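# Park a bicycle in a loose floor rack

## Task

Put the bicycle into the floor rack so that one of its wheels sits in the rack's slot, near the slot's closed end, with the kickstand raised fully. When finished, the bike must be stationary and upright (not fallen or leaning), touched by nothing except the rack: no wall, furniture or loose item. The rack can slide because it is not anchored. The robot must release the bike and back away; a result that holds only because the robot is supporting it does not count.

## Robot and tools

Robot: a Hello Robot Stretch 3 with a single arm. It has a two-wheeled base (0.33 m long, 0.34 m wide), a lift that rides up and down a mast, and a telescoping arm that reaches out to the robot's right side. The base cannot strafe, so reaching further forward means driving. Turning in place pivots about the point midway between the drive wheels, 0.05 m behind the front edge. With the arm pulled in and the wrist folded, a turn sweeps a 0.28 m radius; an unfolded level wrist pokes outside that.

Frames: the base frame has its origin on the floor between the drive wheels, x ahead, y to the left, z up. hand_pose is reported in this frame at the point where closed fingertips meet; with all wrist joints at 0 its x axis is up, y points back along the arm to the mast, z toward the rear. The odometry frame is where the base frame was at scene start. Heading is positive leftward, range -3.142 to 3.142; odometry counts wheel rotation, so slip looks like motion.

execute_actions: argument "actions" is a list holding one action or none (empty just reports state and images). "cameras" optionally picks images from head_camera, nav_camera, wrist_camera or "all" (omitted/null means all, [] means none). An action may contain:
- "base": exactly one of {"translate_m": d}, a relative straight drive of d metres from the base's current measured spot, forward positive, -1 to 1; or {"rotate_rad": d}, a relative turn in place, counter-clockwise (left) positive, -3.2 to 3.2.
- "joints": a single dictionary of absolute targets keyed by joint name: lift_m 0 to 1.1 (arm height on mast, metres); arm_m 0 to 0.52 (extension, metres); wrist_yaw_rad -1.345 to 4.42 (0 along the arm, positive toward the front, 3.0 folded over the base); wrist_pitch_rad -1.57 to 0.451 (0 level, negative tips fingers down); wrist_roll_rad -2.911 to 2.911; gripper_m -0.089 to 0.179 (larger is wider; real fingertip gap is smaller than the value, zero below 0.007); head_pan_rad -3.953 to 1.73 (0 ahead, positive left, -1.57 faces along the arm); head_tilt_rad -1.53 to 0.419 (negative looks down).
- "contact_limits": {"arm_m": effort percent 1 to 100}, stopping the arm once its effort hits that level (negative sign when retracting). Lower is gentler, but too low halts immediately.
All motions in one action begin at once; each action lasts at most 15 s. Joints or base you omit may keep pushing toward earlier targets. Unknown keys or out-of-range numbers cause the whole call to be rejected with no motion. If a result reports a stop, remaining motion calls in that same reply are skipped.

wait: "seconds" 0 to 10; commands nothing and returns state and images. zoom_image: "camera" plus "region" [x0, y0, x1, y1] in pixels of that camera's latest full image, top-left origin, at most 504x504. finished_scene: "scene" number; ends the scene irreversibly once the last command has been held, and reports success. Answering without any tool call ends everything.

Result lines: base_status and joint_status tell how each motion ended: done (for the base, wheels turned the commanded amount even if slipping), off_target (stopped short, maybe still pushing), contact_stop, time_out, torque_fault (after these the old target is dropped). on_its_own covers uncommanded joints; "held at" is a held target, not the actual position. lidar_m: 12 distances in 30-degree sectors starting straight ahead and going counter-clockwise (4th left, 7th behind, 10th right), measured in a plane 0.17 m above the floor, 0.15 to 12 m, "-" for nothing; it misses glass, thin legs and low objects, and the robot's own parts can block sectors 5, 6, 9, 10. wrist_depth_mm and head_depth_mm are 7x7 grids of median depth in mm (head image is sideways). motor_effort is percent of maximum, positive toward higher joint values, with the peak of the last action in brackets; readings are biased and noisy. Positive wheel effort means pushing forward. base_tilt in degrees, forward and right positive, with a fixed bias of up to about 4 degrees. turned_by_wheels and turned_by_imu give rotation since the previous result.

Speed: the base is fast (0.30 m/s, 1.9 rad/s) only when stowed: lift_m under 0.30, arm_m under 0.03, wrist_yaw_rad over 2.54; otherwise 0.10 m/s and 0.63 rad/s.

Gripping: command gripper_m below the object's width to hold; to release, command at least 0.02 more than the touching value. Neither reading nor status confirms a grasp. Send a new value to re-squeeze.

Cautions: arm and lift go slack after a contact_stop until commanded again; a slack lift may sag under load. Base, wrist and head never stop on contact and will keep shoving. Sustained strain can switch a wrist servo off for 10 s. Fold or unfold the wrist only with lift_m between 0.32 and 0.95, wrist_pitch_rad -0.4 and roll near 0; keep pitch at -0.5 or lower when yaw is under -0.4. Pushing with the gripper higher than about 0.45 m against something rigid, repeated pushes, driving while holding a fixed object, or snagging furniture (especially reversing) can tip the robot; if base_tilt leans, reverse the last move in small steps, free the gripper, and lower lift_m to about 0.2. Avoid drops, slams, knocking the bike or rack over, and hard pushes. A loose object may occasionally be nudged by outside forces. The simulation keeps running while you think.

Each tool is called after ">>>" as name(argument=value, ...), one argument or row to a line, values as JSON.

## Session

>>> execute_actions(
  actions=[],
)

Scene clock: 0.00 s.
base_odometry: x=+0.000 y=+0.000 heading=+0.000 (m, m, rad; odometry frame)
turned_by_wheels: +0.000 (rad since the last result)
turned_by_imu: +0.000 (rad since the last result)
base_tilt: forward=+0.2 right=-2.3 (deg)
lidar_m: 0.67 0.64 0.67 0.91 1.52 1.56 2.16 1.27 1.63 2.33 2.24 0.92
head_depth_mm: 875 874 866 862 859 856 854 / 806 804 798 797 794 792 787 / 753 749 744 743 738 736 737 / 701 702 699 694 692 690 691 / 659 657 655 654 653 650 646 / 621 619 618 616 614 612 613 / 588 586 584 583 579 579 578
base_status: not commanded
joint_positions: lift_m=+0.518 arm_m=-0.001 wrist_yaw_rad=+3.000 wrist_pitch_rad=-0.470 wrist_roll_rad=+0.001 gripper_m=+0.037 head_pan_rad=+0.014 head_tilt_rad=+0.000
joint_status: not commanded
motor_effort: left_wheel=+0 right_wheel=+1 lift_m=+27 arm_m=+1 wrist_yaw_rad=+0 wrist_pitch_rad=+5 wrist_roll_rad=-1 gripper_m=+1 head_pan_rad=+1 head_tilt_rad=+2 (%)
hand_pose: x=+0.0095 y=+0.0716 z=+0.5195 quat_wxyz=(+0.213, +0.697, +0.116, +0.674) (m; base frame)
wrist_depth_mm: - - - 951 720 594 504 / - - - - 788 629 526 / - - - - 859 675 551 / - - - - 939 719 590 / 956 937 942 908 881 763 627 / 803 789 - 767 - 730 651 / 700 680 - 671 656 654 630
pictures: head_camera (sideways: a quarter turn clockwise sets it upright), nav_camera (sideways: a quarter turn counterclockwise sets it upright), wrist_camera
camera_calibration (this result's frames):
head_camera: T_world_to_cam=[[-0.00124812, -0.00140034, -0.999998, 1.32779], [-0.0186879, 0.999824, -0.00137678, 0.0102682], [0.999825, 0.0186862, -0.00127407, -0.0461141], [0, 0, 0, 1]] pos_world=[0.0479551, -0.00754531, 1.32774]
nav_camera: T_world_to_cam=[[-0.0186523, -0.00682789, 0.999803, -1.25852], [0.0255166, -0.999654, -0.00635084, 0.0586457], [0.9995, 0.0253931, 0.0188201, -0.070569], [0, 0, 0, 1]] pos_world=[0.045563, 0.0518244, 1.25997]
wrist_camera: T_world_to_cam=[[0.984939, -0.163584, -0.0560015, 0.035109], [-0.138511, -0.552622, -0.821841, 0.501277], [0.103492, 0.81722, -0.566957, 0.40057], [0, 0, 0, 1]] pos_world=[-0.00660385, -0.0445935, 0.641043]
Images, in order (width x height): head_camera 896x504, nav_camera 672x504, wrist_camera 644x364.

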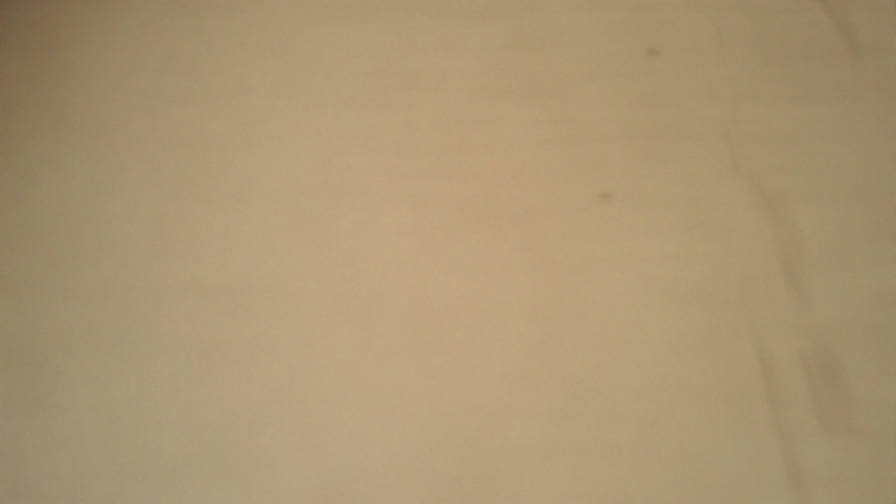

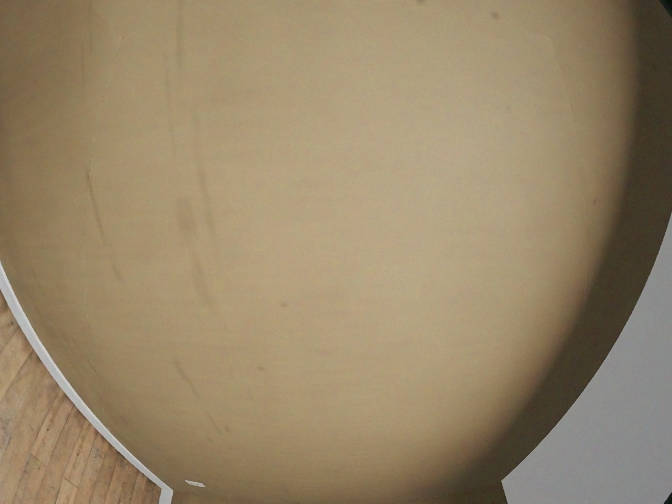

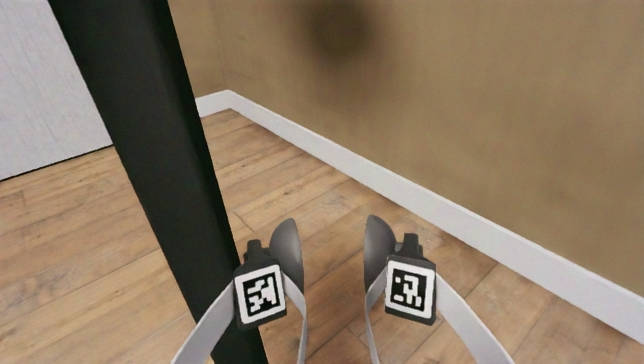

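>>> execute_actions(
  actions=[
    {"joints": {"head_pan_rad": -2.4, "head_tilt_rad": -0.65, "lift_m": 0.28, "wrist_pitch_rad": -0.4}},
  ],
  cameras=["head_camera", "nav_camera"],
)

Scene clock: 3.10 s.
base_odometry: x=+0.000 y=+0.000 heading=+0.000 (m, m, rad; odometry frame)
turned_by_wheels: +0.000 (rad since the last result)
turned_by_imu: +0.000 (rad since the last result)
base_tilt: forward=+0.1 right=-2.3 (deg)
lidar_m: 0.67 0.64 0.67 0.91 1.52 1.57 2.15 1.27 1.64 2.33 2.23 0.92
head_depth_mm: 3324 3680 2973 2195 1638 1400 1194 / 3383 3705 2947 1596 1628 1409 1192 / 3462 3809 2977 2023 1649 1399 1192 / 3526 3874 2865 1958 1700 1410 1194 / 3611 - 3021 2054 1730 1408 1198 / 3698 - 3052 2196 1722 1414 1202 / 3705 3905 3004 2186 1722 1414 1201
base_status: not commanded
joint_positions: lift_m=+0.280 arm_m=-0.001 wrist_yaw_rad=+3.000 wrist_pitch_rad=-0.420 wrist_roll_rad=+0.001 gripper_m=+0.037 head_pan_rad=-2.393 head_tilt_rad=-0.642
joint_status: all done
motor_effort: left_wheel=+1(1) right_wheel=+1(0) lift_m=+23(23) arm_m=+1(0) wrist_yaw_rad=+0(0) wrist_pitch_rad=+9(12) wrist_roll_rad=+0(0) gripper_m=+0(0) head_pan_rad=-3(40) head_tilt_rad=-5(46) (%)
hand_pose: x=+0.0104 y=+0.0781 z=+0.2924 quat_wxyz=(+0.196, +0.700, +0.098, +0.679) (m; base frame)
wrist_depth_mm: - - - 942 729 591 503 / - - - - 782 625 525 / - - - 994 815 656 546 / 820 790 770 767 744 673 572 / 653 632 652 607 625 587 554 / 538 528 - 518 - 493 489 / 461 - - - 430 426 420
pictures: head_camera (sideways: a quarter turn clockwise sets it upright), nav_camera (sideways: a quarter turn counterclockwise sets it upright)
camera_calibration (this result's frames):
head_camera: T_world_to_cam=[[0.438424, 0.409335, -0.800143, 1.06414], [0.683904, -0.729571, 0.00150081, 0.0022361], [-0.583147, -0.547879, -0.599807, 0.742506], [0, 0, 0, 1]] pos_world=[-0.0350849, -0.0271561, 1.29682]
nav_camera: T_world_to_cam=[[-0.432002, -0.392525, 0.811972, -1.01068], [-0.684472, 0.728944, -0.0117799, 0.0700369], [-0.587258, -0.560862, -0.583577, 0.72312], [0, 0, 0, 1]] pos_world=[0.0359824, -0.0421982, 1.24346]
Images, in order (width x height): head_camera 896x504, nav_camera 672x504.

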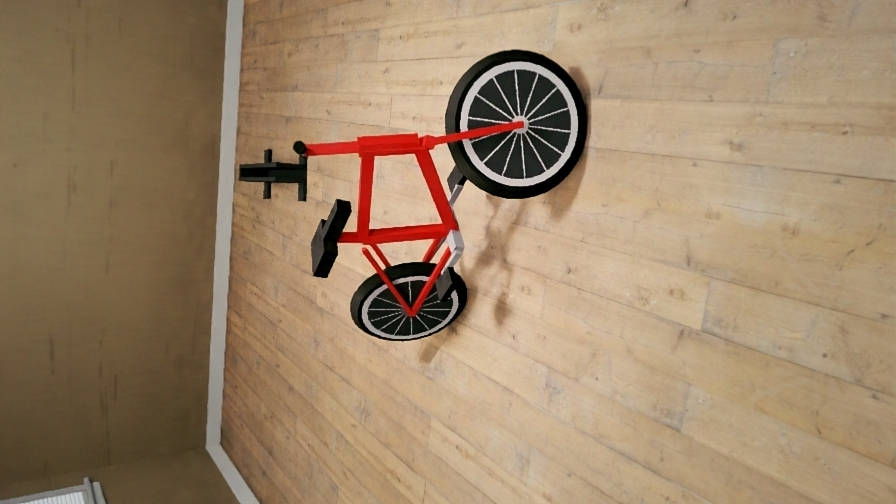

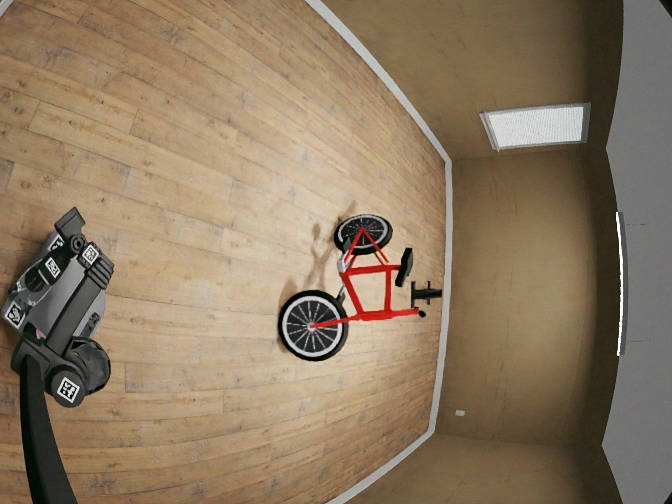

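>>> zoom_image(
  camera="head_camera",
  region=[220, 40, 620, 360],
)

>>> zoom_image(
  camera="head_camera",
  region=[225, 125, 345, 215],
)

Region (220, 40, 620, 360) of head_camera's 896x504 image, scaled by 1.260, with more detail than that image has; it fills the top 403 rows of this view, and the rest is white.

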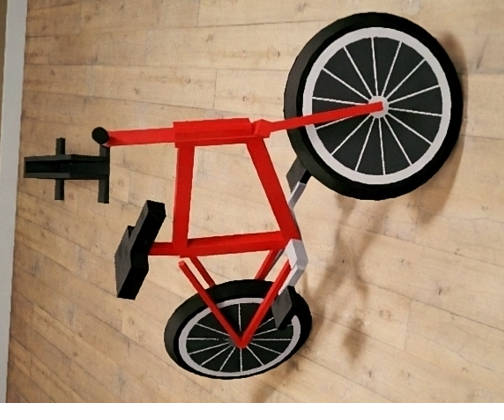

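Region (225, 125, 345, 215) of head_camera's 896x504 image, scaled by 4.200, with more detail than that image has; it fills the top 378 rows of this view, and the rest is white.

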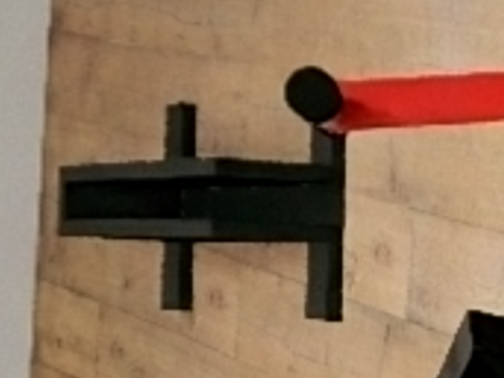

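>>> execute_actions(
  actions=[
    {"base": {"translate_m": -1.0}, "joints": {"head_pan_rad": -1.68, "head_tilt_rad": -0.9}},
  ],
  cameras=["head_camera", "nav_camera"],
)

Scene clock: 13.23 s.
base_odometry: x=-1.000 y=+0.000 heading=+0.000 (m, m, rad; odometry frame)
turned_by_wheels: +0.000 (rad since the last result)
turned_by_imu: +0.000 (rad since the last result)
base_tilt: forward=+0.1 right=-2.3 (deg)
lidar_m: 1.56 1.51 1.42 1.04 1.02 1.06 1.44 3.25 0.52 0.59 2.74 2.16
head_depth_mm: 3202 2482 1966 1647 1421 1239 1102 / 3271 2457 1928 1650 1418 1238 1117 / 3106 2476 1233 1388 1143 1218 1135 / 2982 2462 1780 1541 1272 1239 1142 / 2879 2493 2002 1654 1432 1248 1112 / 2661 2505 2002 1667 1426 1255 1117 / 2483 2485 2005 1660 1428 1250 1109
base_status: done
joint_positions: lift_m=+0.280 arm_m=-0.001 wrist_yaw_rad=+3.000 wrist_pitch_rad=-0.420 wrist_roll_rad=+0.001 gripper_m=+0.037 head_pan_rad=-1.687 head_tilt_rad=-0.889
joint_status: all done
motor_effort: left_wheel=+1(11) right_wheel=+0(7) lift_m=+23(23) arm_m=+1(0) wrist_yaw_rad=+0(0) wrist_pitch_rad=+9(9) wrist_roll_rad=+0(0) gripper_m=+0(0) head_pan_rad=+3(37) head_tilt_rad=-8(31) (%)
hand_pose: x=+0.0104 y=+0.0782 z=+0.2925 quat_wxyz=(+0.196, +0.700, +0.098, +0.679) (m; base frame)
wrist_depth_mm: 745 - - - - - - / 786 - - - - - - / 845 - - - 955 946 904 / 819 780 789 755 737 711 699 / 653 640 644 614 617 591 579 / 539 530 - 521 - 493 488 / 468 480 - - 434 428 419
pictures: head_camera (sideways: a quarter turn clockwise sets it upright), nav_camera (sideways: a quarter turn counterclockwise sets it upright)
camera_calibration (this result's frames):
head_camera: T_world_to_cam=[[0.0885198, 0.77207, -0.629342, 0.843682], [0.993718, -0.111888, 0.00250757, -0.000963802], [-0.0684799, -0.62561, -0.777124, 0.969992], [0, 0, 0, 1]] pos_world=[-0.00729985, -0.044653, 1.28477]
nav_camera: T_world_to_cam=[[-0.0949315, -0.758469, 0.644758, -0.794804], [-0.99345, 0.113562, -0.0126811, 0.073091], [-0.0636019, -0.641739, -0.764281, 0.954966], [0, 0, 0, 1]] pos_world=[0.057898, 0.00170394, 1.24325]
Images, in order (width x height): head_camera 896x504, nav_camera 672x504.

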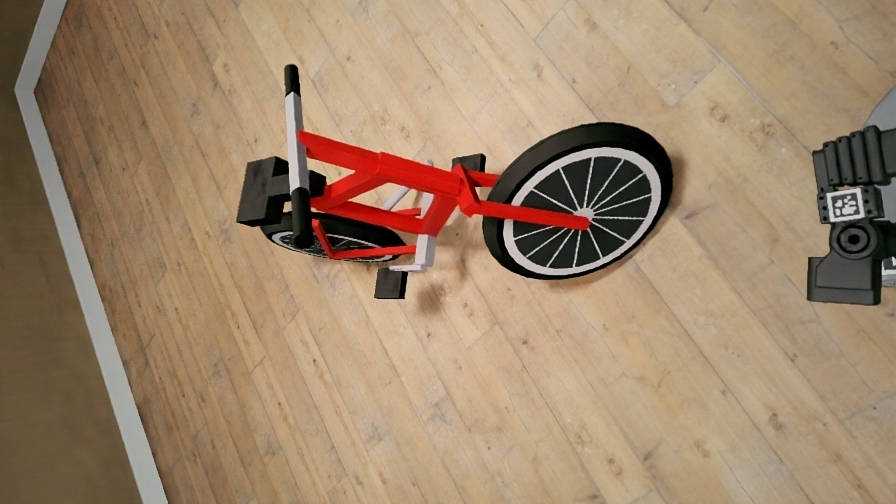

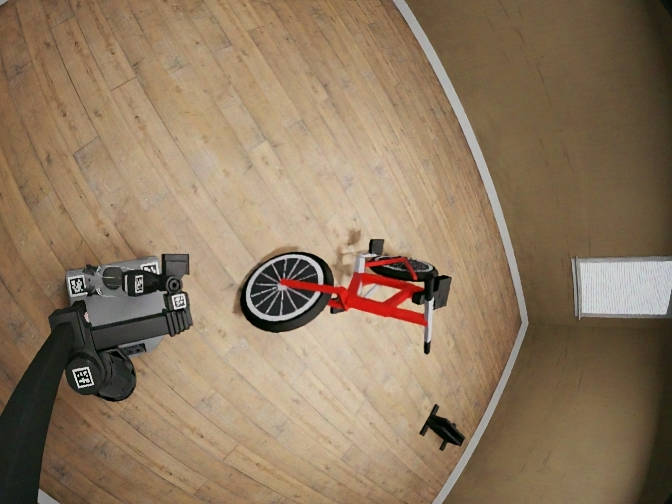

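>>> zoom_image(
  camera="head_camera",
  region=[225, 50, 485, 310],
)

>>> zoom_image(
  camera="head_camera",
  region=[440, 90, 700, 310],
)

Region (225, 50, 485, 310) of head_camera's 896x504 image, scaled by 1.938, with more detail than that image has.

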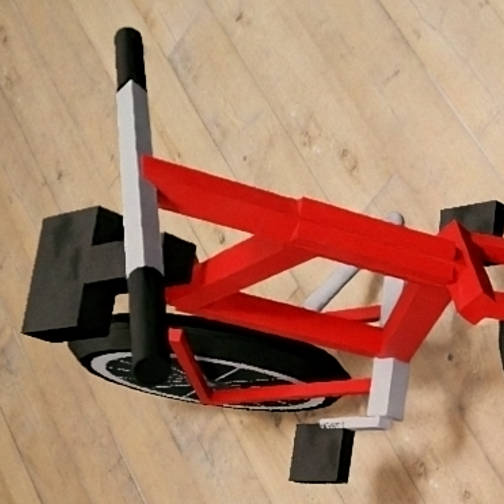

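Region (440, 90, 700, 310) of head_camera's 896x504 image, scaled by 1.938, with more detail than that image has; it fills the top 426 rows of this view, and the rest is white.

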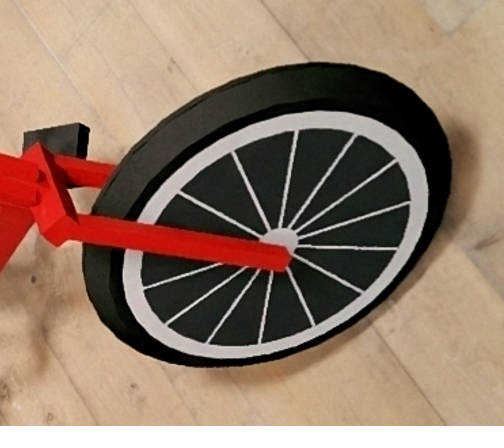

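>>> execute_actions(
  actions=[
    {"base": {"translate_m": -0.91}},
  ],
  cameras=[],
)

>>> execute_actions(
  actions=[
    {"base": {"rotate_rad": -1.595}, "joints": {"head_pan_rad": -0.55, "head_tilt_rad": -0.8}},
  ],
  cameras=[],
)

>>> execute_actions(
  actions=[
    {"base": {"translate_m": 1.0}},
  ],
  cameras=["head_camera", "nav_camera"],
)

Scene clock: 19.60 s.
base_odometry: x=-1.910 y=+0.000 heading=+0.000 (m, m, rad; odometry frame)
turned_by_wheels: +0.000 (rad since the last result)
turned_by_imu: +0.000 (rad since the last result)
base_tilt: forward=+0.1 right=-2.3 (deg)
lidar_m: 2.38 2.26 0.80 0.58 0.56 0.58 0.79 2.09 2.56 3.35 1.05 0.81
head_depth_mm: 2558 2449 1972 1653 1419 1234 1105 / 2864 2469 1960 1661 1418 1245 1122 / 3095 2460 1985 1654 1426 1241 1149 / 3272 2464 2002 1655 1411 1240 1138 / 3224 2504 2001 1654 1415 1244 1113 / 3039 2494 2004 1657 1429 1251 1109 / 2865 2512 2011 1668 1427 1255 1115
base_status: done
joint_positions: lift_m=+0.280 arm_m=-0.001 wrist_yaw_rad=+3.000 wrist_pitch_rad=-0.420 wrist_roll_rad=+0.001 gripper_m=+0.037 head_pan_rad=-1.687 head_tilt_rad=-0.889
joint_status: not commanded
motor_effort: left_wheel=+1(11) right_wheel=+0(8) lift_m=+23(23) arm_m=+1(0) wrist_yaw_rad=+0(0) wrist_pitch_rad=+9(9) wrist_roll_rad=+0(1) gripper_m=+0(0) head_pan_rad=+2(2) head_tilt_rad=-7(7) (%)
hand_pose: x=+0.0104 y=+0.0782 z=+0.2925 quat_wxyz=(+0.196, +0.700, +0.098, +0.679) (m; base frame)
wrist_depth_mm: 426 - 581 700 871 - - / 454 - 619 752 982 - - / 477 - 653 803 932 969 908 / 500 547 702 774 736 727 721 / 516 577 651 611 617 589 577 / 525 528 - 526 - 498 487 / 461 486 - - 431 428 420
pictures: none
No camera images: the call's "cameras" was empty. Leave "cameras" out to get every camera's image.

Scene clock: 21.80 s.
base_odometry: x=-1.910 y=+0.000 heading=-1.595 (m, m, rad; odometry frame)
turned_by_wheels: -1.595 (rad since the last result)
turned_by_imu: -1.614 (rad since the last result)
base_tilt: forward=+0.1 right=-2.4 (deg)
lidar_m: 3.33 1.05 0.80 2.39 2.30 0.82 0.59 0.56 0.58 0.77 1.96 2.54
head_depth_mm: 2069 2339 2230 1760 1488 1286 1122 / 2156 2450 2245 1786 1489 1291 1125 / 2268 2586 2239 1794 1492 1290 1133 / 2395 2690 2240 1804 1506 1289 1123 / 2458 2720 2255 1784 1497 1294 1129 / 2593 2830 2102 1811 1508 1300 1129 / 2726 2983 2241 1812 1505 1294 1125
base_status: done
joint_positions: lift_m=+0.280 arm_m=-0.001 wrist_yaw_rad=+3.000 wrist_pitch_rad=-0.420 wrist_roll_rad=+0.001 gripper_m=+0.037 head_pan_rad=-0.557 head_tilt_rad=-0.803
joint_status: all done
motor_effort: left_wheel=+5(16) right_wheel=-3(9) lift_m=+23(23) arm_m=+1(0) wrist_yaw_rad=+0(0) wrist_pitch_rad=+9(9) wrist_roll_rad=+0(0) gripper_m=+0(0) head_pan_rad=+4(39) head_tilt_rad=+1(15) (%)
hand_pose: x=+0.0104 y=+0.0782 z=+0.2925 quat_wxyz=(+0.196, +0.700, +0.098, +0.679) (m; base frame)
wrist_depth_mm: - - - - - - 942 / - - - - - 964 - / - - - - 966 927 908 / 834 782 785 767 741 726 709 / 647 646 644 613 619 592 576 / 529 531 - 522 - 496 487 / 463 485 - - 431 426 420
pictures: none
No camera images: the call's "cameras" was empty. Leave "cameras" out to get every camera's image.

Scene clock: 26.80 s.
base_odometry: x=-1.934 y=-1.000 heading=-1.595 (m, m, rad; odometry frame)
turned_by_wheels: +0.000 (rad since the last result)
turned_by_imu: +0.002 (rad since the last result)
base_tilt: forward=+0.1 right=-2.3 (deg)
lidar_m: 2.46 2.35 0.73 0.64 0.83 2.02 1.47 1.41 1.45 1.94 1.95 2.00
head_depth_mm: 1613 1832 2045 1783 1499 1291 1119 / 1688 1931 2140 1798 1506 1282 1124 / 1755 2011 2163 1696 1470 1283 1126 / 1835 2124 2230 1794 1465 1291 1125 / 1950 2233 2236 1807 1501 1283 1129 / 2054 2390 2249 1801 1498 1301 1127 / 2162 2520 2237 1808 1507 1295 1132
base_status: done
joint_positions: lift_m=+0.280 arm_m=-0.001 wrist_yaw_rad=+3.000 wrist_pitch_rad=-0.420 wrist_roll_rad=+0.001 gripper_m=+0.037 head_pan_rad=-0.557 head_tilt_rad=-0.803
joint_status: not commanded
motor_effort: left_wheel=+4(18) right_wheel=-3(7) lift_m=+23(23) arm_m=+0(0) wrist_yaw_rad=+0(0) wrist_pitch_rad=+9(9) wrist_roll_rad=-1(0) gripper_m=+0(0) head_pan_rad=+3(3) head_tilt_rad=+2(2) (%)
hand_pose: x=+0.0104 y=+0.0782 z=+0.2925 quat_wxyz=(+0.196, +0.700, +0.098, +0.679) (m; base frame)
wrist_depth_mm: - - - - 706 - - / 613 - - 802 773 - - / 695 - 909 942 890 956 911 / 795 788 787 756 746 712 698 / 658 638 646 613 620 590 582 / 541 534 - 525 - 494 483 / 459 482 - - 432 425 419
pictures: head_camera (sideways: a quarter turn clockwise sets it upright), nav_camera (sideways: a quarter turn counterclockwise sets it upright)
camera_calibration (this result's frames):
head_camera: T_world_to_cam=[[-0.612249, 0.379494, -0.693639, 0.931738], [0.525059, 0.851063, 0.0021718, 0.00233189], [0.591155, -0.362872, -0.720319, 0.892098], [0, 0, 0, 1]] pos_world=[0.0418637, -0.0318566, 1.28888]
nav_camera: T_world_to_cam=[[0.59613, -0.378815, 0.707904, -0.881304], [-0.525713, -0.850571, -0.0124531, 0.0699424], [0.60684, -0.36473, -0.706199, 0.875341], [0, 0, 0, 1]] pos_world=[0.0309496, 0.0449035, 1.24291]
Images, in order (width x height): head_camera 896x504, nav_camera 672x504.

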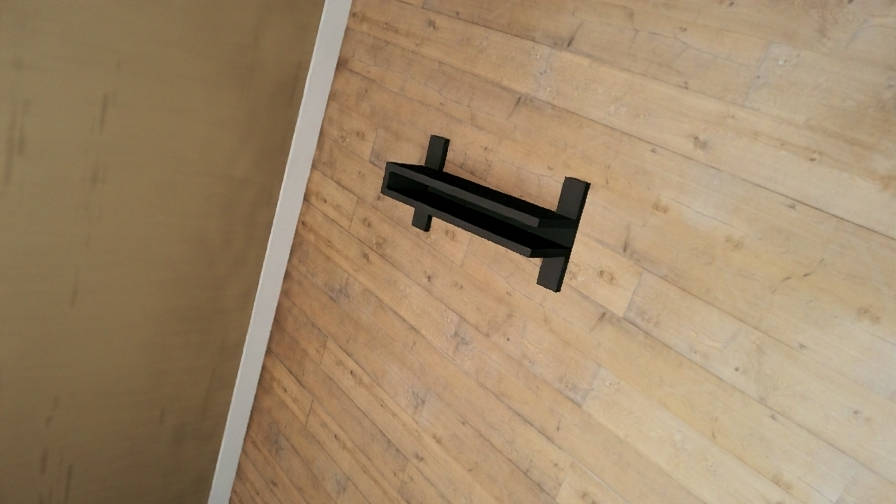

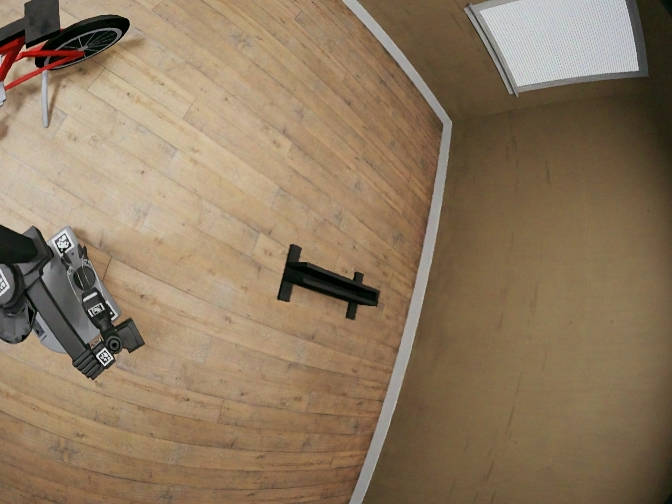

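>>> zoom_image(
  camera="head_camera",
  region=[370, 120, 610, 300],
)

Region (370, 120, 610, 300) of head_camera's 896x504 image, scaled by 2.100, with more detail than that image has; it fills the top 378 rows of this view, and the rest is white.

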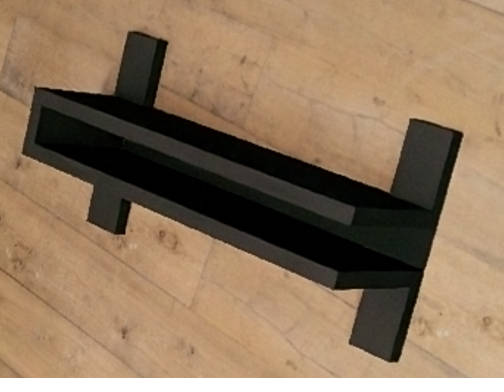

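>>> execute_actions(
  actions=[
    {"base": {"rotate_rad": -0.088}, "joints": {"lift_m": 0.295, "arm_m": 0.022}},
  ],
  cameras=[],
)

>>> execute_actions(
  actions=[
    {"base": {"translate_m": 0.806}, "joints": {"head_pan_rad": -1.5, "head_tilt_rad": -1.05}},
  ],
  cameras=[],
)

>>> execute_actions(
  actions=[
    {"base": {"rotate_rad": 0.288}, "joints": {"lift_m": 0.325, "arm_m": 0.49, "wrist_pitch_rad": -1.57, "wrist_yaw_rad": 3.632, "gripper_m": 0.17}},
  ],
  cameras=["head_camera", "wrist_camera"],
)

Scene clock: 29.40 s.
base_odometry: x=-1.934 y=-1.000 heading=-1.683 (m, m, rad; odometry frame)
turned_by_wheels: -0.088 (rad since the last result)
turned_by_imu: -0.088 (rad since the last result)
base_tilt: forward=+0.1 right=-2.4 (deg)
lidar_m: 2.49 2.35 0.75 0.64 0.65 2.25 1.52 1.41 1.43 1.80 1.95 1.97
head_depth_mm: 1602 1813 2025 1771 1499 1285 1122 / 1663 1895 2093 1790 1496 1282 1120 / 1735 1959 2169 1801 1490 1283 1122 / 1794 2028 2240 1696 1457 1290 1130 / 1865 2150 2240 1802 1502 1288 1136 / 1922 2206 2284 1797 1511 1293 1127 / 2002 2342 2245 1801 1506 1294 1131
base_status: done
joint_positions: lift_m=+0.295 arm_m=+0.022 wrist_yaw_rad=+3.000 wrist_pitch_rad=-0.419 wrist_roll_rad=+0.001 gripper_m=+0.037 head_pan_rad=-0.557 head_tilt_rad=-0.803
joint_status: all done
motor_effort: left_wheel=+5(14) right_wheel=-3(10) lift_m=+31(34) arm_m=+3(5) wrist_yaw_rad=+0(1) wrist_pitch_rad=+9(9) wrist_roll_rad=+0(0) gripper_m=+0(0) head_pan_rad=+3(3) head_tilt_rad=+2(1) (%)
hand_pose: x=+0.0104 y=+0.0553 z=+0.3072 quat_wxyz=(+0.196, +0.700, +0.098, +0.679) (m; base frame)
wrist_depth_mm: - - - 746 757 - - / 641 - 828 797 849 - - / 710 810 - 918 942 992 936 / 783 821 789 768 763 744 727 / 675 667 675 622 652 603 600 / 557 553 - 550 - 517 503 / 480 - - - 444 442 441
pictures: none
No camera images: the call's "cameras" was empty. Leave "cameras" out to get every camera's image.

Scene clock: 33.80 s.
base_odometry: x=-2.024 y=-1.801 heading=-1.682 (m, m, rad; odometry frame)
turned_by_wheels: +0.000 (rad since the last result)
turned_by_imu: +0.002 (rad since the last result)
base_tilt: forward=+0.1 right=-2.3 (deg)
lidar_m: 1.85 1.71 1.73 2.18 0.92 1.00 2.22 2.05 2.08 1.58 1.46 1.48
head_depth_mm: 2062 1929 1675 1480 1320 1189 1091 / 1894 1949 1664 1480 1315 1211 - / 1764 1926 1682 1488 1321 1223 - / 1635 1872 1684 1477 1265 1217 - / 1521 1798 1688 1433 1310 1205 1082 / 1426 1679 1688 1438 1333 1198 1089 / 1349 1568 1699 1485 1325 1201 1089
base_status: done
joint_positions: lift_m=+0.295 arm_m=+0.022 wrist_yaw_rad=+3.000 wrist_pitch_rad=-0.419 wrist_roll_rad=+0.001 gripper_m=+0.037 head_pan_rad=-1.493 head_tilt_rad=-1.037
joint_status: all done
motor_effort: left_wheel=+4(17) right_wheel=-3(8) lift_m=+31(31) arm_m=+3(3) wrist_yaw_rad=+0(0) wrist_pitch_rad=+9(9) wrist_roll_rad=+0(1) gripper_m=+0(1) head_pan_rad=-3(40) head_tilt_rad=-8(31) (%)
hand_pose: x=+0.0104 y=+0.0553 z=+0.3072 quat_wxyz=(+0.196, +0.700, +0.098, +0.679) (m; base frame)
wrist_depth_mm: - - - - - - - / 697 - - - - - - / 772 811 - - - 958 946 / 830 840 818 790 769 745 737 / 679 657 672 632 648 611 591 / 561 548 - 546 - 513 503 / 484 - - - 447 447 435
pictures: none
No camera images: the call's "cameras" was empty. Leave "cameras" out to get every camera's image.

Scene clock: 38.43 s.
base_odometry: x=-2.024 y=-1.801 heading=-1.395 (m, m, rad; odometry frame)
turned_by_wheels: +0.288 (rad since the last result)
turned_by_imu: +0.292 (rad since the last result)
base_tilt: forward=+0.1 right=-2.3 (deg)
lidar_m: 1.72 1.71 1.88 0.85 0.89 1.46 2.07 2.06 1.80 1.47 1.46 1.62
head_depth_mm: 1590 1851 1680 1473 1322 1192 1083 / 1525 1822 1679 1481 1328 1186 - / 1475 1782 1726 1445 1253 1191 - / 1435 1706 1686 1421 1321 1197 - / 1392 1648 1703 1475 1320 1191 1093 / 1349 1591 1703 1481 1327 1203 1086 / 1305 1520 1694 1495 1326 1198 1085
base_status: done
joint_positions: lift_m=+0.325 arm_m=+0.490 wrist_yaw_rad=+3.629 wrist_pitch_rad=-1.564 wrist_roll_rad=+0.001 gripper_m=+0.170 head_pan_rad=-1.493 head_tilt_rad=-1.037
joint_status: all done
motor_effort: left_wheel=-4(12) right_wheel=+4(11) lift_m=+31(31) arm_m=+3(2) wrist_yaw_rad=+2(3) wrist_pitch_rad=-3(7) wrist_roll_rad=+0(0) gripper_m=+1(83) head_pan_rad=-3(3) head_tilt_rad=-8(8) (%)
hand_pose: x=-0.0107 y=-0.6543 z=+0.2071 quat_wxyz=(+0.363, +0.366, +0.604, +0.607) (m; base frame)
wrist_depth_mm: 347 347 343 339 339 340 338 / 356 351 351 326 347 343 345 / 359 357 356 350 354 355 350 / 368 367 363 359 360 362 360 / 376 372 372 365 362 366 364 / 379 379 380 361 373 374 370 / 391 388 388 327 380 384 384
pictures: head_camera (sideways: a quarter turn clockwise sets it upright), wrist_camera
camera_calibration (this result's frames):
head_camera: T_world_to_cam=[[-0.067933, 0.859177, -0.507149, 0.685444], [0.996741, 0.080607, 0.00304472, -0.00168103], [0.0434957, -0.505289, -0.861853, 1.07946], [0, 0, 0, 1]] pos_world=[0.00128803, -0.0433442, 1.27796]
wrist_camera: T_world_to_cam=[[0.910473, 0.41354, -0.00493238, 0.28498], [0.410834, -0.903019, 0.125586, -0.578974], [0.0474808, -0.116369, -0.99207, 0.295328], [0, 0, 0, 1]] pos_world=[-0.0356266, -0.606309, 0.367103]
Images, in order (width x height): head_camera 896x504, wrist_camera 644x364.

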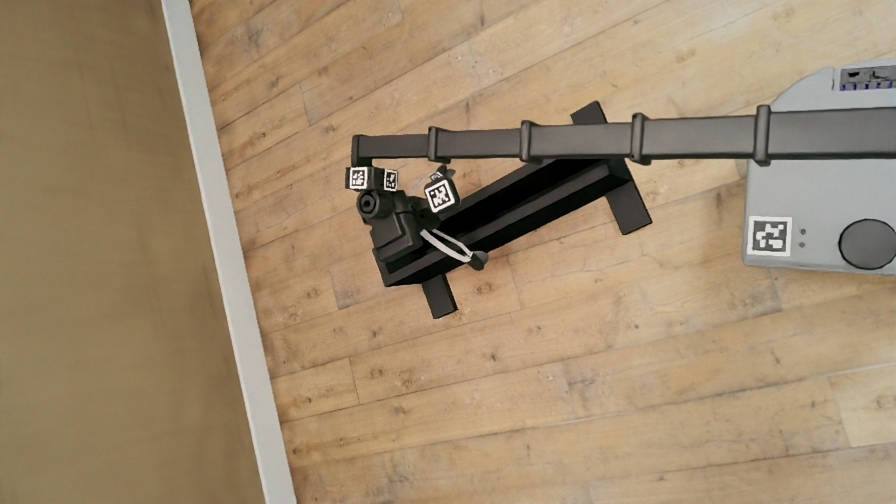

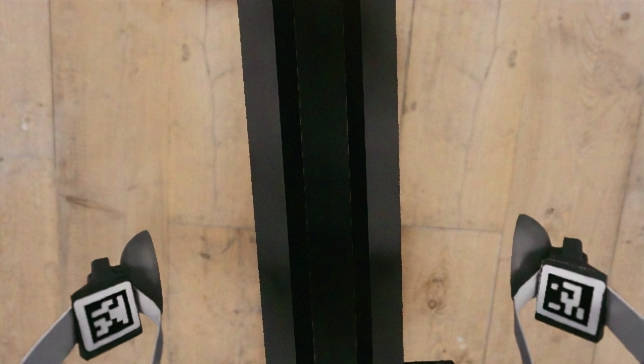

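>>> execute_actions(
  actions=[
    {"joints": {"lift_m": 0.252, "arm_m": 0.476, "gripper_m": 0.14}},
  ],
  cameras=[],
)

>>> execute_actions(
  actions=[
    {"joints": {"gripper_m": 0.0, "head_pan_rad": 1.7, "head_tilt_rad": -0.85}},
  ],
)

Scene clock: 40.20 s.
base_odometry: x=-2.024 y=-1.801 heading=-1.395 (m, m, rad; odometry frame)
turned_by_wheels: +0.000 (rad since the last result)
turned_by_imu: +0.000 (rad since the last result)
base_tilt: forward=+0.1 right=-2.3 (deg)
lidar_m: 1.71 1.71 1.89 0.85 0.89 1.46 2.07 2.05 1.79 1.47 1.47 1.62
head_depth_mm: 1581 1865 1672 1471 1306 1188 1082 / 1536 1818 1677 1469 1316 1199 - / 1480 1792 1686 1429 1254 1199 - / 1425 1711 1686 1417 1324 1194 - / 1390 1656 1686 1477 1329 1194 1086 / 1343 1575 1673 1479 1324 1193 1087 / 1306 1529 1694 1487 1328 1193 1095
base_status: not commanded
joint_positions: lift_m=+0.252 arm_m=+0.476 wrist_yaw_rad=+3.629 wrist_pitch_rad=-1.564 wrist_roll_rad=+0.001 gripper_m=+0.140 head_pan_rad=-1.493 head_tilt_rad=-1.037
joint_status: all done
motor_effort: left_wheel=-4(4) right_wheel=+4(4) lift_m=+22(28) arm_m=-2(4) wrist_yaw_rad=+2(3) wrist_pitch_rad=-3(3) wrist_roll_rad=+0(0) gripper_m=+0(83) head_pan_rad=-3(3) head_tilt_rad=-9(8) (%)
hand_pose: x=-0.0107 y=-0.6408 z=+0.1345 quat_wxyz=(+0.363, +0.366, +0.604, +0.607) (m; base frame)
wrist_depth_mm: 277 276 125 273 124 272 270 / 283 280 128 275 126 278 277 / 289 288 129 281 129 282 282 / 293 293 132 288 132 288 287 / 301 296 135 293 134 293 295 / 308 304 137 297 139 - 298 / 311 314 140 302 148 306 306
pictures: none
No camera images: the call's "cameras" was empty. Leave "cameras" out to get every camera's image.

Scene clock: 42.17 s.
base_odometry: x=-2.024 y=-1.801 heading=-1.395 (m, m, rad; odometry frame)
turned_by_wheels: +0.000 (rad since the last result)
turned_by_imu: +0.000 (rad since the last result)
base_tilt: forward=+0.1 right=-2.2 (deg)
lidar_m: 1.72 1.71 1.89 0.85 0.89 1.45 2.07 2.05 1.80 1.48 1.47 1.61
head_depth_mm: 2812 2669 2055 1693 1454 1252 1110 / 3165 2632 2088 1697 1437 1257 1111 / 3039 2674 2083 1703 1446 1260 1107 / 2961 2654 2077 1713 1458 1253 1120 / 2894 2626 2078 1715 1439 1286 - / 2838 2674 2072 1503 - - - / 2765 2800 2194 - - 1221 1114
base_status: not commanded
joint_positions: lift_m=+0.252 arm_m=+0.476 wrist_yaw_rad=+3.629 wrist_pitch_rad=-1.564 wrist_roll_rad=+0.001 gripper_m=+0.002 head_pan_rad=+1.693 head_tilt_rad=-0.853
joint_status: all done
motor_effort: left_wheel=-4(8) right_wheel=+6(13) lift_m=+29(30) arm_m=-2(2) wrist_yaw_rad=+2(2) wrist_pitch_rad=-3(3) wrist_roll_rad=-1(1) gripper_m=-36(100) head_pan_rad=+3(39) head_tilt_rad=+2(24) (%)
hand_pose: x=-0.0107 y=-0.6409 z=+0.1342 quat_wxyz=(+0.363, +0.367, +0.604, +0.607) (m; base frame)
wrist_depth_mm: 277 275 123 270 121 270 269 / 282 281 125 274 123 277 273 / 287 288 127 277 125 282 282 / 293 293 130 284 128 289 285 / 300 297 133 291 131 292 292 / 307 302 134 296 133 297 298 / 311 309 137 302 137 307 302
pictures: head_camera (sideways: a quarter turn clockwise sets it upright), nav_camera (sideways: a quarter turn counterclockwise sets it upright), wrist_camera
camera_calibration (this result's frames):
head_camera: T_world_to_cam=[[0.0931446, -0.748528, -0.656528, 0.879077], [-0.992087, -0.125532, 0.00237078, 0.0113276], [-0.0841896, 0.651112, -0.754298, 0.940405], [0, 0, 0, 1]] pos_world=[0.00852912, 0.0471268, 1.28646]
nav_camera: T_world_to_cam=[[-0.0836425, 0.736286, 0.671481, -0.829694], [0.992177, 0.124201, -0.012598, 0.0608711], [-0.0926745, 0.665175, -0.740914, 0.924757], [0, 0, 0, 1]] pos_world=[-0.0440912, -0.0117929, 1.24306]
wrist_camera: T_world_to_cam=[[0.910599, 0.413262, -0.00491783, 0.278865], [0.410544, -0.903113, 0.125859, -0.557822], [0.0475712, -0.116626, -0.992036, 0.224366], [0, 0, 0, 1]] pos_world=[-0.0355977, -0.592854, 0.294157]
Images, in order (width x height): head_camera 896x504, nav_camera 672x504, wrist_camera 644x364.

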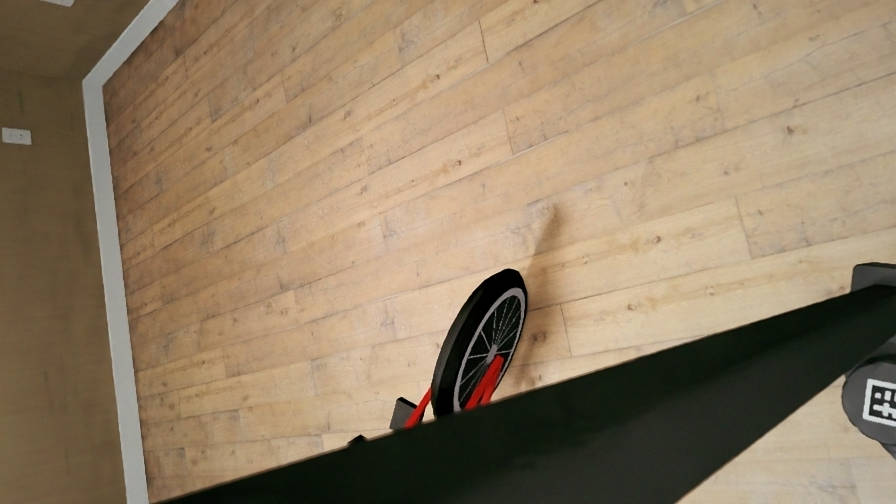

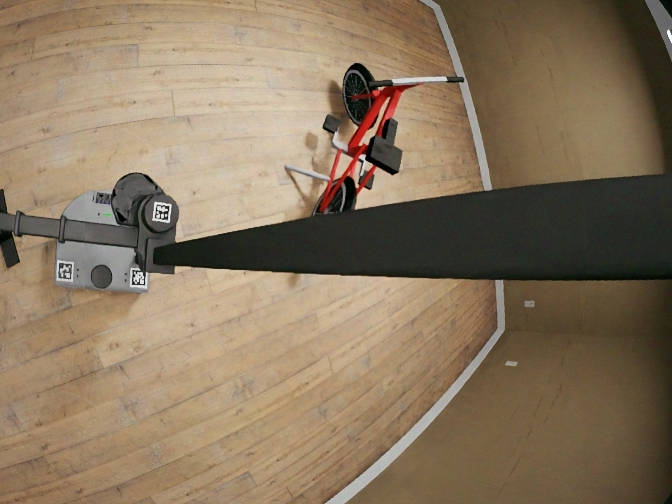

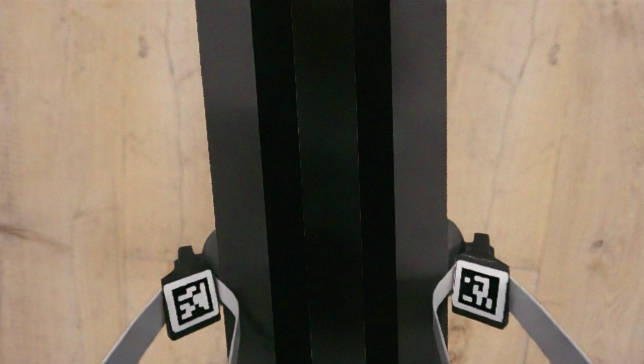

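>>> execute_actions(
  actions=[
    {"base": {"rotate_rad": 1.53}, "joints": {"lift_m": 0.275, "head_pan_rad": 0.55, "head_tilt_rad": -0.75}},
  ],
)

Scene clock: 46.50 s.
base_odometry: x=-2.024 y=-1.801 heading=+0.135 (m, m, rad; odometry frame)
turned_by_wheels: +1.530 (rad since the last result)
turned_by_imu: +1.552 (rad since the last result)
base_tilt: forward=+0.1 right=-2.3 (deg)
lidar_m: 0.85 0.87 1.41 2.08 2.06 1.85 1.48 1.47 0.40 0.39 1.71 1.85
head_depth_mm: 2710 2996 2401 1886 1541 1310 1132 / 2768 3007 2406 1878 1468 1315 1139 / 2814 3063 2416 1892 1439 1309 1144 / 2851 3091 2443 1361 1515 1318 1146 / 2913 3188 2429 1621 1553 1325 1144 / 2937 3169 2320 1801 1554 1323 1146 / 2966 3211 2422 1918 1559 1328 1149
base_status: done
joint_positions: lift_m=+0.274 arm_m=+0.476 wrist_yaw_rad=+3.631 wrist_pitch_rad=-1.557 wrist_roll_rad=+0.001 gripper_m=+0.026 head_pan_rad=+0.557 head_tilt_rad=-0.754
joint_status: all done
on_its_own: gripper_m is held at +0.025, not at your +0.000, by its stall guard, which is still easing
motor_effort: left_wheel=-3(13) right_wheel=+4(17) lift_m=+38(41) arm_m=-2(2) wrist_yaw_rad=+1(2) wrist_pitch_rad=-6(8) wrist_roll_rad=-1(2) gripper_m=-17(35) head_pan_rad=-3(38) head_tilt_rad=+2(15) (%)
hand_pose: x=-0.0115 y=-0.6393 z=+0.1566 quat_wxyz=(+0.361, +0.368, +0.603, +0.609) (m; base frame)
wrist_depth_mm: 299 298 117 262 116 292 293 / 305 305 121 268 119 300 297 / 310 307 124 274 123 301 303 / 315 317 128 282 126 307 310 / 322 319 131 292 129 316 313 / 326 326 134 301 134 320 319 / 335 334 139 308 139 326 325
pictures: head_camera (sideways: a quarter turn clockwise sets it upright), nav_camera (sideways: a quarter turn counterclockwise sets it upright), wrist_camera
camera_calibration (this result's frames):
head_camera: T_world_to_cam=[[-0.581157, -0.363688, -0.728003, 0.976331], [-0.532261, 0.846578, 0.00197328, 0.00903988], [0.615593, 0.388634, -0.685571, 0.846756], [0, 0, 0, 1]] pos_world=[0.0509559, 0.0183491, 1.29127]
nav_camera: T_world_to_cam=[[0.57286, 0.349162, 0.741564, -0.925031], [0.531958, -0.846682, -0.0122821, 0.0632688], [0.623581, 0.401517, -0.670769, 0.829158], [0, 0, 0, 1]] pos_world=[-0.0207902, 0.0436333, 1.24292]
wrist_camera: T_world_to_cam=[[0.909989, 0.414598, -0.00535078, 0.279966], [0.412241, -0.90328, 0.118921, -0.557867], [0.0444713, -0.110423, -0.992889, 0.250936], [0, 0, 0, 1]] pos_world=[-0.03595, -0.592275, 0.316992]
Images, in order (width x height): head_camera 896x504, nav_camera 672x504, wrist_camera 644x364.

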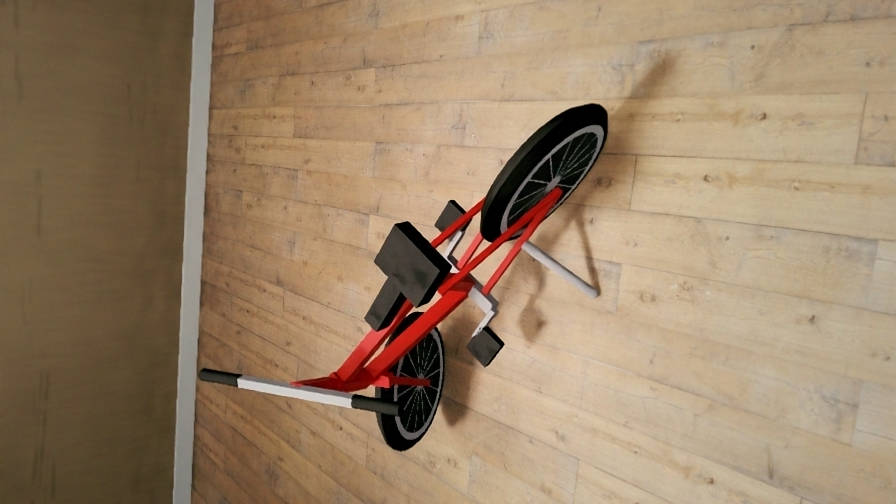

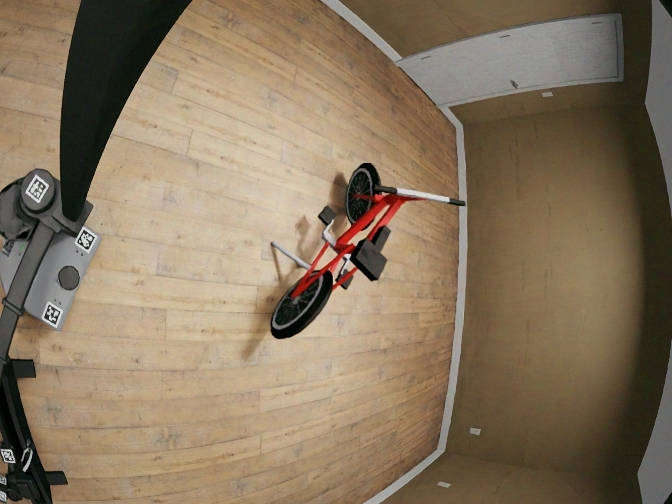

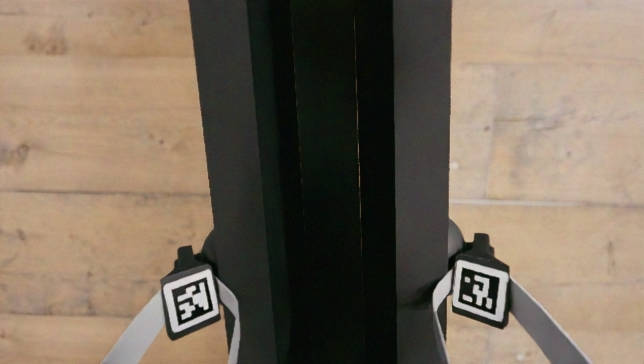

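>>> execute_actions(
  actions=[
    {"base": {"translate_m": 0.27}, "joints": {"wrist_yaw_rad": 1.57, "gripper_m": 0.012, "head_pan_rad": 0.75, "head_tilt_rad": -0.85}},
  ],
)

Scene clock: 50.60 s.
base_odometry: x=-1.756 y=-1.764 heading=+0.135 (m, m, rad; odometry frame)
turned_by_wheels: +0.000 (rad since the last result)
turned_by_imu: -0.002 (rad since the last result)
base_tilt: forward=+0.2 right=-2.2 (deg)
lidar_m: 2.64 0.59 0.91 2.18 2.16 2.17 1.73 1.71 0.59 0.58 0.60 1.74
head_depth_mm: 2541 2701 2126 1729 1466 1265 1115 / 2620 2735 2108 1739 1467 1239 1114 / 2752 2767 2109 1719 1214 1271 1118 / 2842 2731 2133 1381 1394 1269 1118 / 2922 2710 2140 1526 1461 1267 1118 / 3004 2760 1484 1707 1467 1272 1116 / 2969 2719 2124 1738 1473 1272 1123
base_status: done
joint_positions: lift_m=+0.274 arm_m=+0.476 wrist_yaw_rad=+1.572 wrist_pitch_rad=-1.557 wrist_roll_rad=+0.003 gripper_m=+0.031 head_pan_rad=+0.743 head_tilt_rad=-0.839
joint_status: gripper_m off_target (ended at +0.031, target +0.012); the others done
on_its_own: gripper_m is held at +0.029, not at your +0.012, by its stall guard, which is still easing
motor_effort: left_wheel=-3(5) right_wheel=+4(11) lift_m=+38(38) arm_m=-2(2) wrist_yaw_rad=-2(9) wrist_pitch_rad=-7(7) wrist_roll_rad=-2(2) gripper_m=-26(87) head_pan_rad=+3(16) head_tilt_rad=-7(21) (%)
hand_pose: x=-0.0420 y=-0.6215 z=+0.1566 quat_wxyz=(+0.707, +0.707, -0.005, +0.004) (m; base frame)
wrist_depth_mm: 299 298 117 262 116 293 290 / 304 304 120 266 119 299 297 / 311 308 124 272 122 305 303 / 317 316 128 281 126 308 309 / 321 320 131 292 129 315 314 / 330 327 134 300 134 320 321 / 336 336 139 308 139 328 325
pictures: head_camera (sideways: a quarter turn clockwise sets it upright), nav_camera (sideways: a quarter turn counterclockwise sets it upright), wrist_camera
camera_calibration (this result's frames):
head_camera: T_world_to_cam=[[-0.547937, -0.505104, -0.66681, 0.896385], [-0.679306, 0.733852, 0.00231713, 0.00948945], [0.488169, 0.454237, -0.745224, 0.925114], [0, 0, 0, 1]] pos_world=[0.045996, 0.0255821, 1.28711]
nav_camera: T_world_to_cam=[[0.543357, 0.490115, 0.681579, -0.846678], [0.678379, -0.734605, -0.0125617, 0.0627381], [0.494535, 0.469195, -0.731636, 0.909109], [0, 0, 0, 1]] pos_world=[-0.0320977, 0.0345077, 1.243]
wrist_camera: T_world_to_cam=[[-0.0625991, -0.998024, -0.00538572, -0.618408], [-0.991008, 0.0615178, 0.118825, 0.0115106], [-0.118259, 0.0127756, -0.992901, 0.323994], [0, 0, 0, 1]] pos_world=[0.0110105, -0.622033, 0.316995]
Images, in order (width x height): head_camera 896x504, nav_camera 672x504, wrist_camera 644x364.

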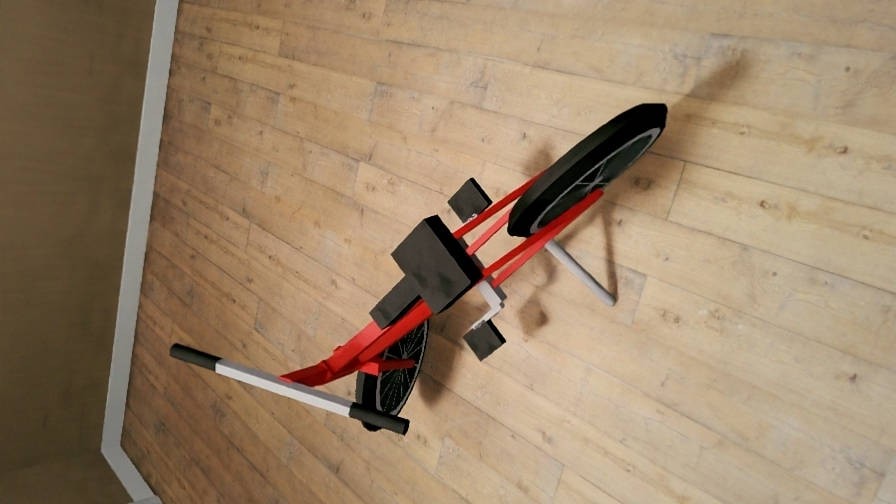

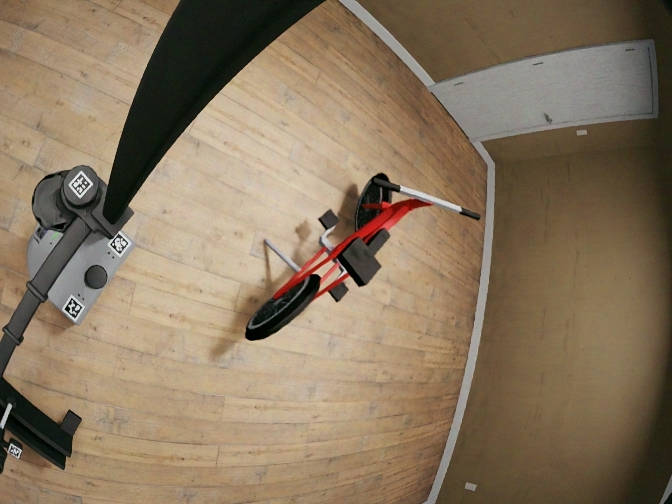

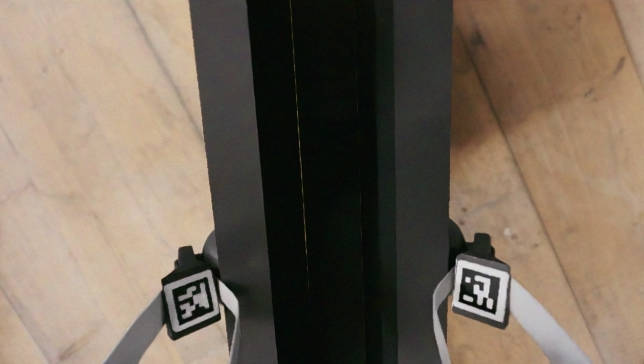

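>>> zoom_image(
  camera="head_camera",
  region=[440, 90, 690, 370],
)

>>> zoom_image(
  camera="head_camera",
  region=[160, 280, 460, 450],
)

Region (440, 90, 690, 370) of head_camera's 896x504 image, scaled by 1.800, with more detail than that image has; it fills the left 450 columns of this view, and the rest is white.

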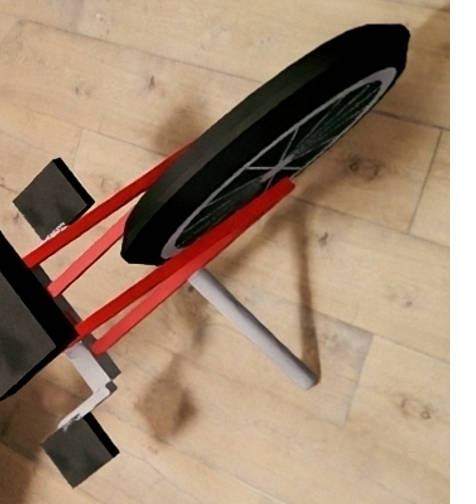

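Region (160, 280, 460, 450) of head_camera's 896x504 image, scaled by 1.680, with more detail than that image has; it fills the top 286 rows of this view, and the rest is white.

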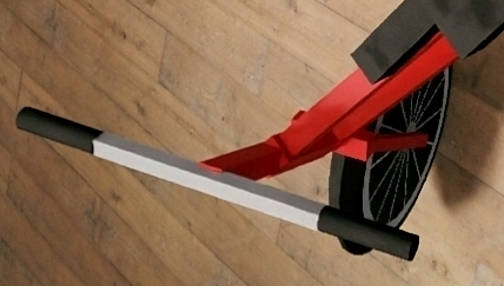

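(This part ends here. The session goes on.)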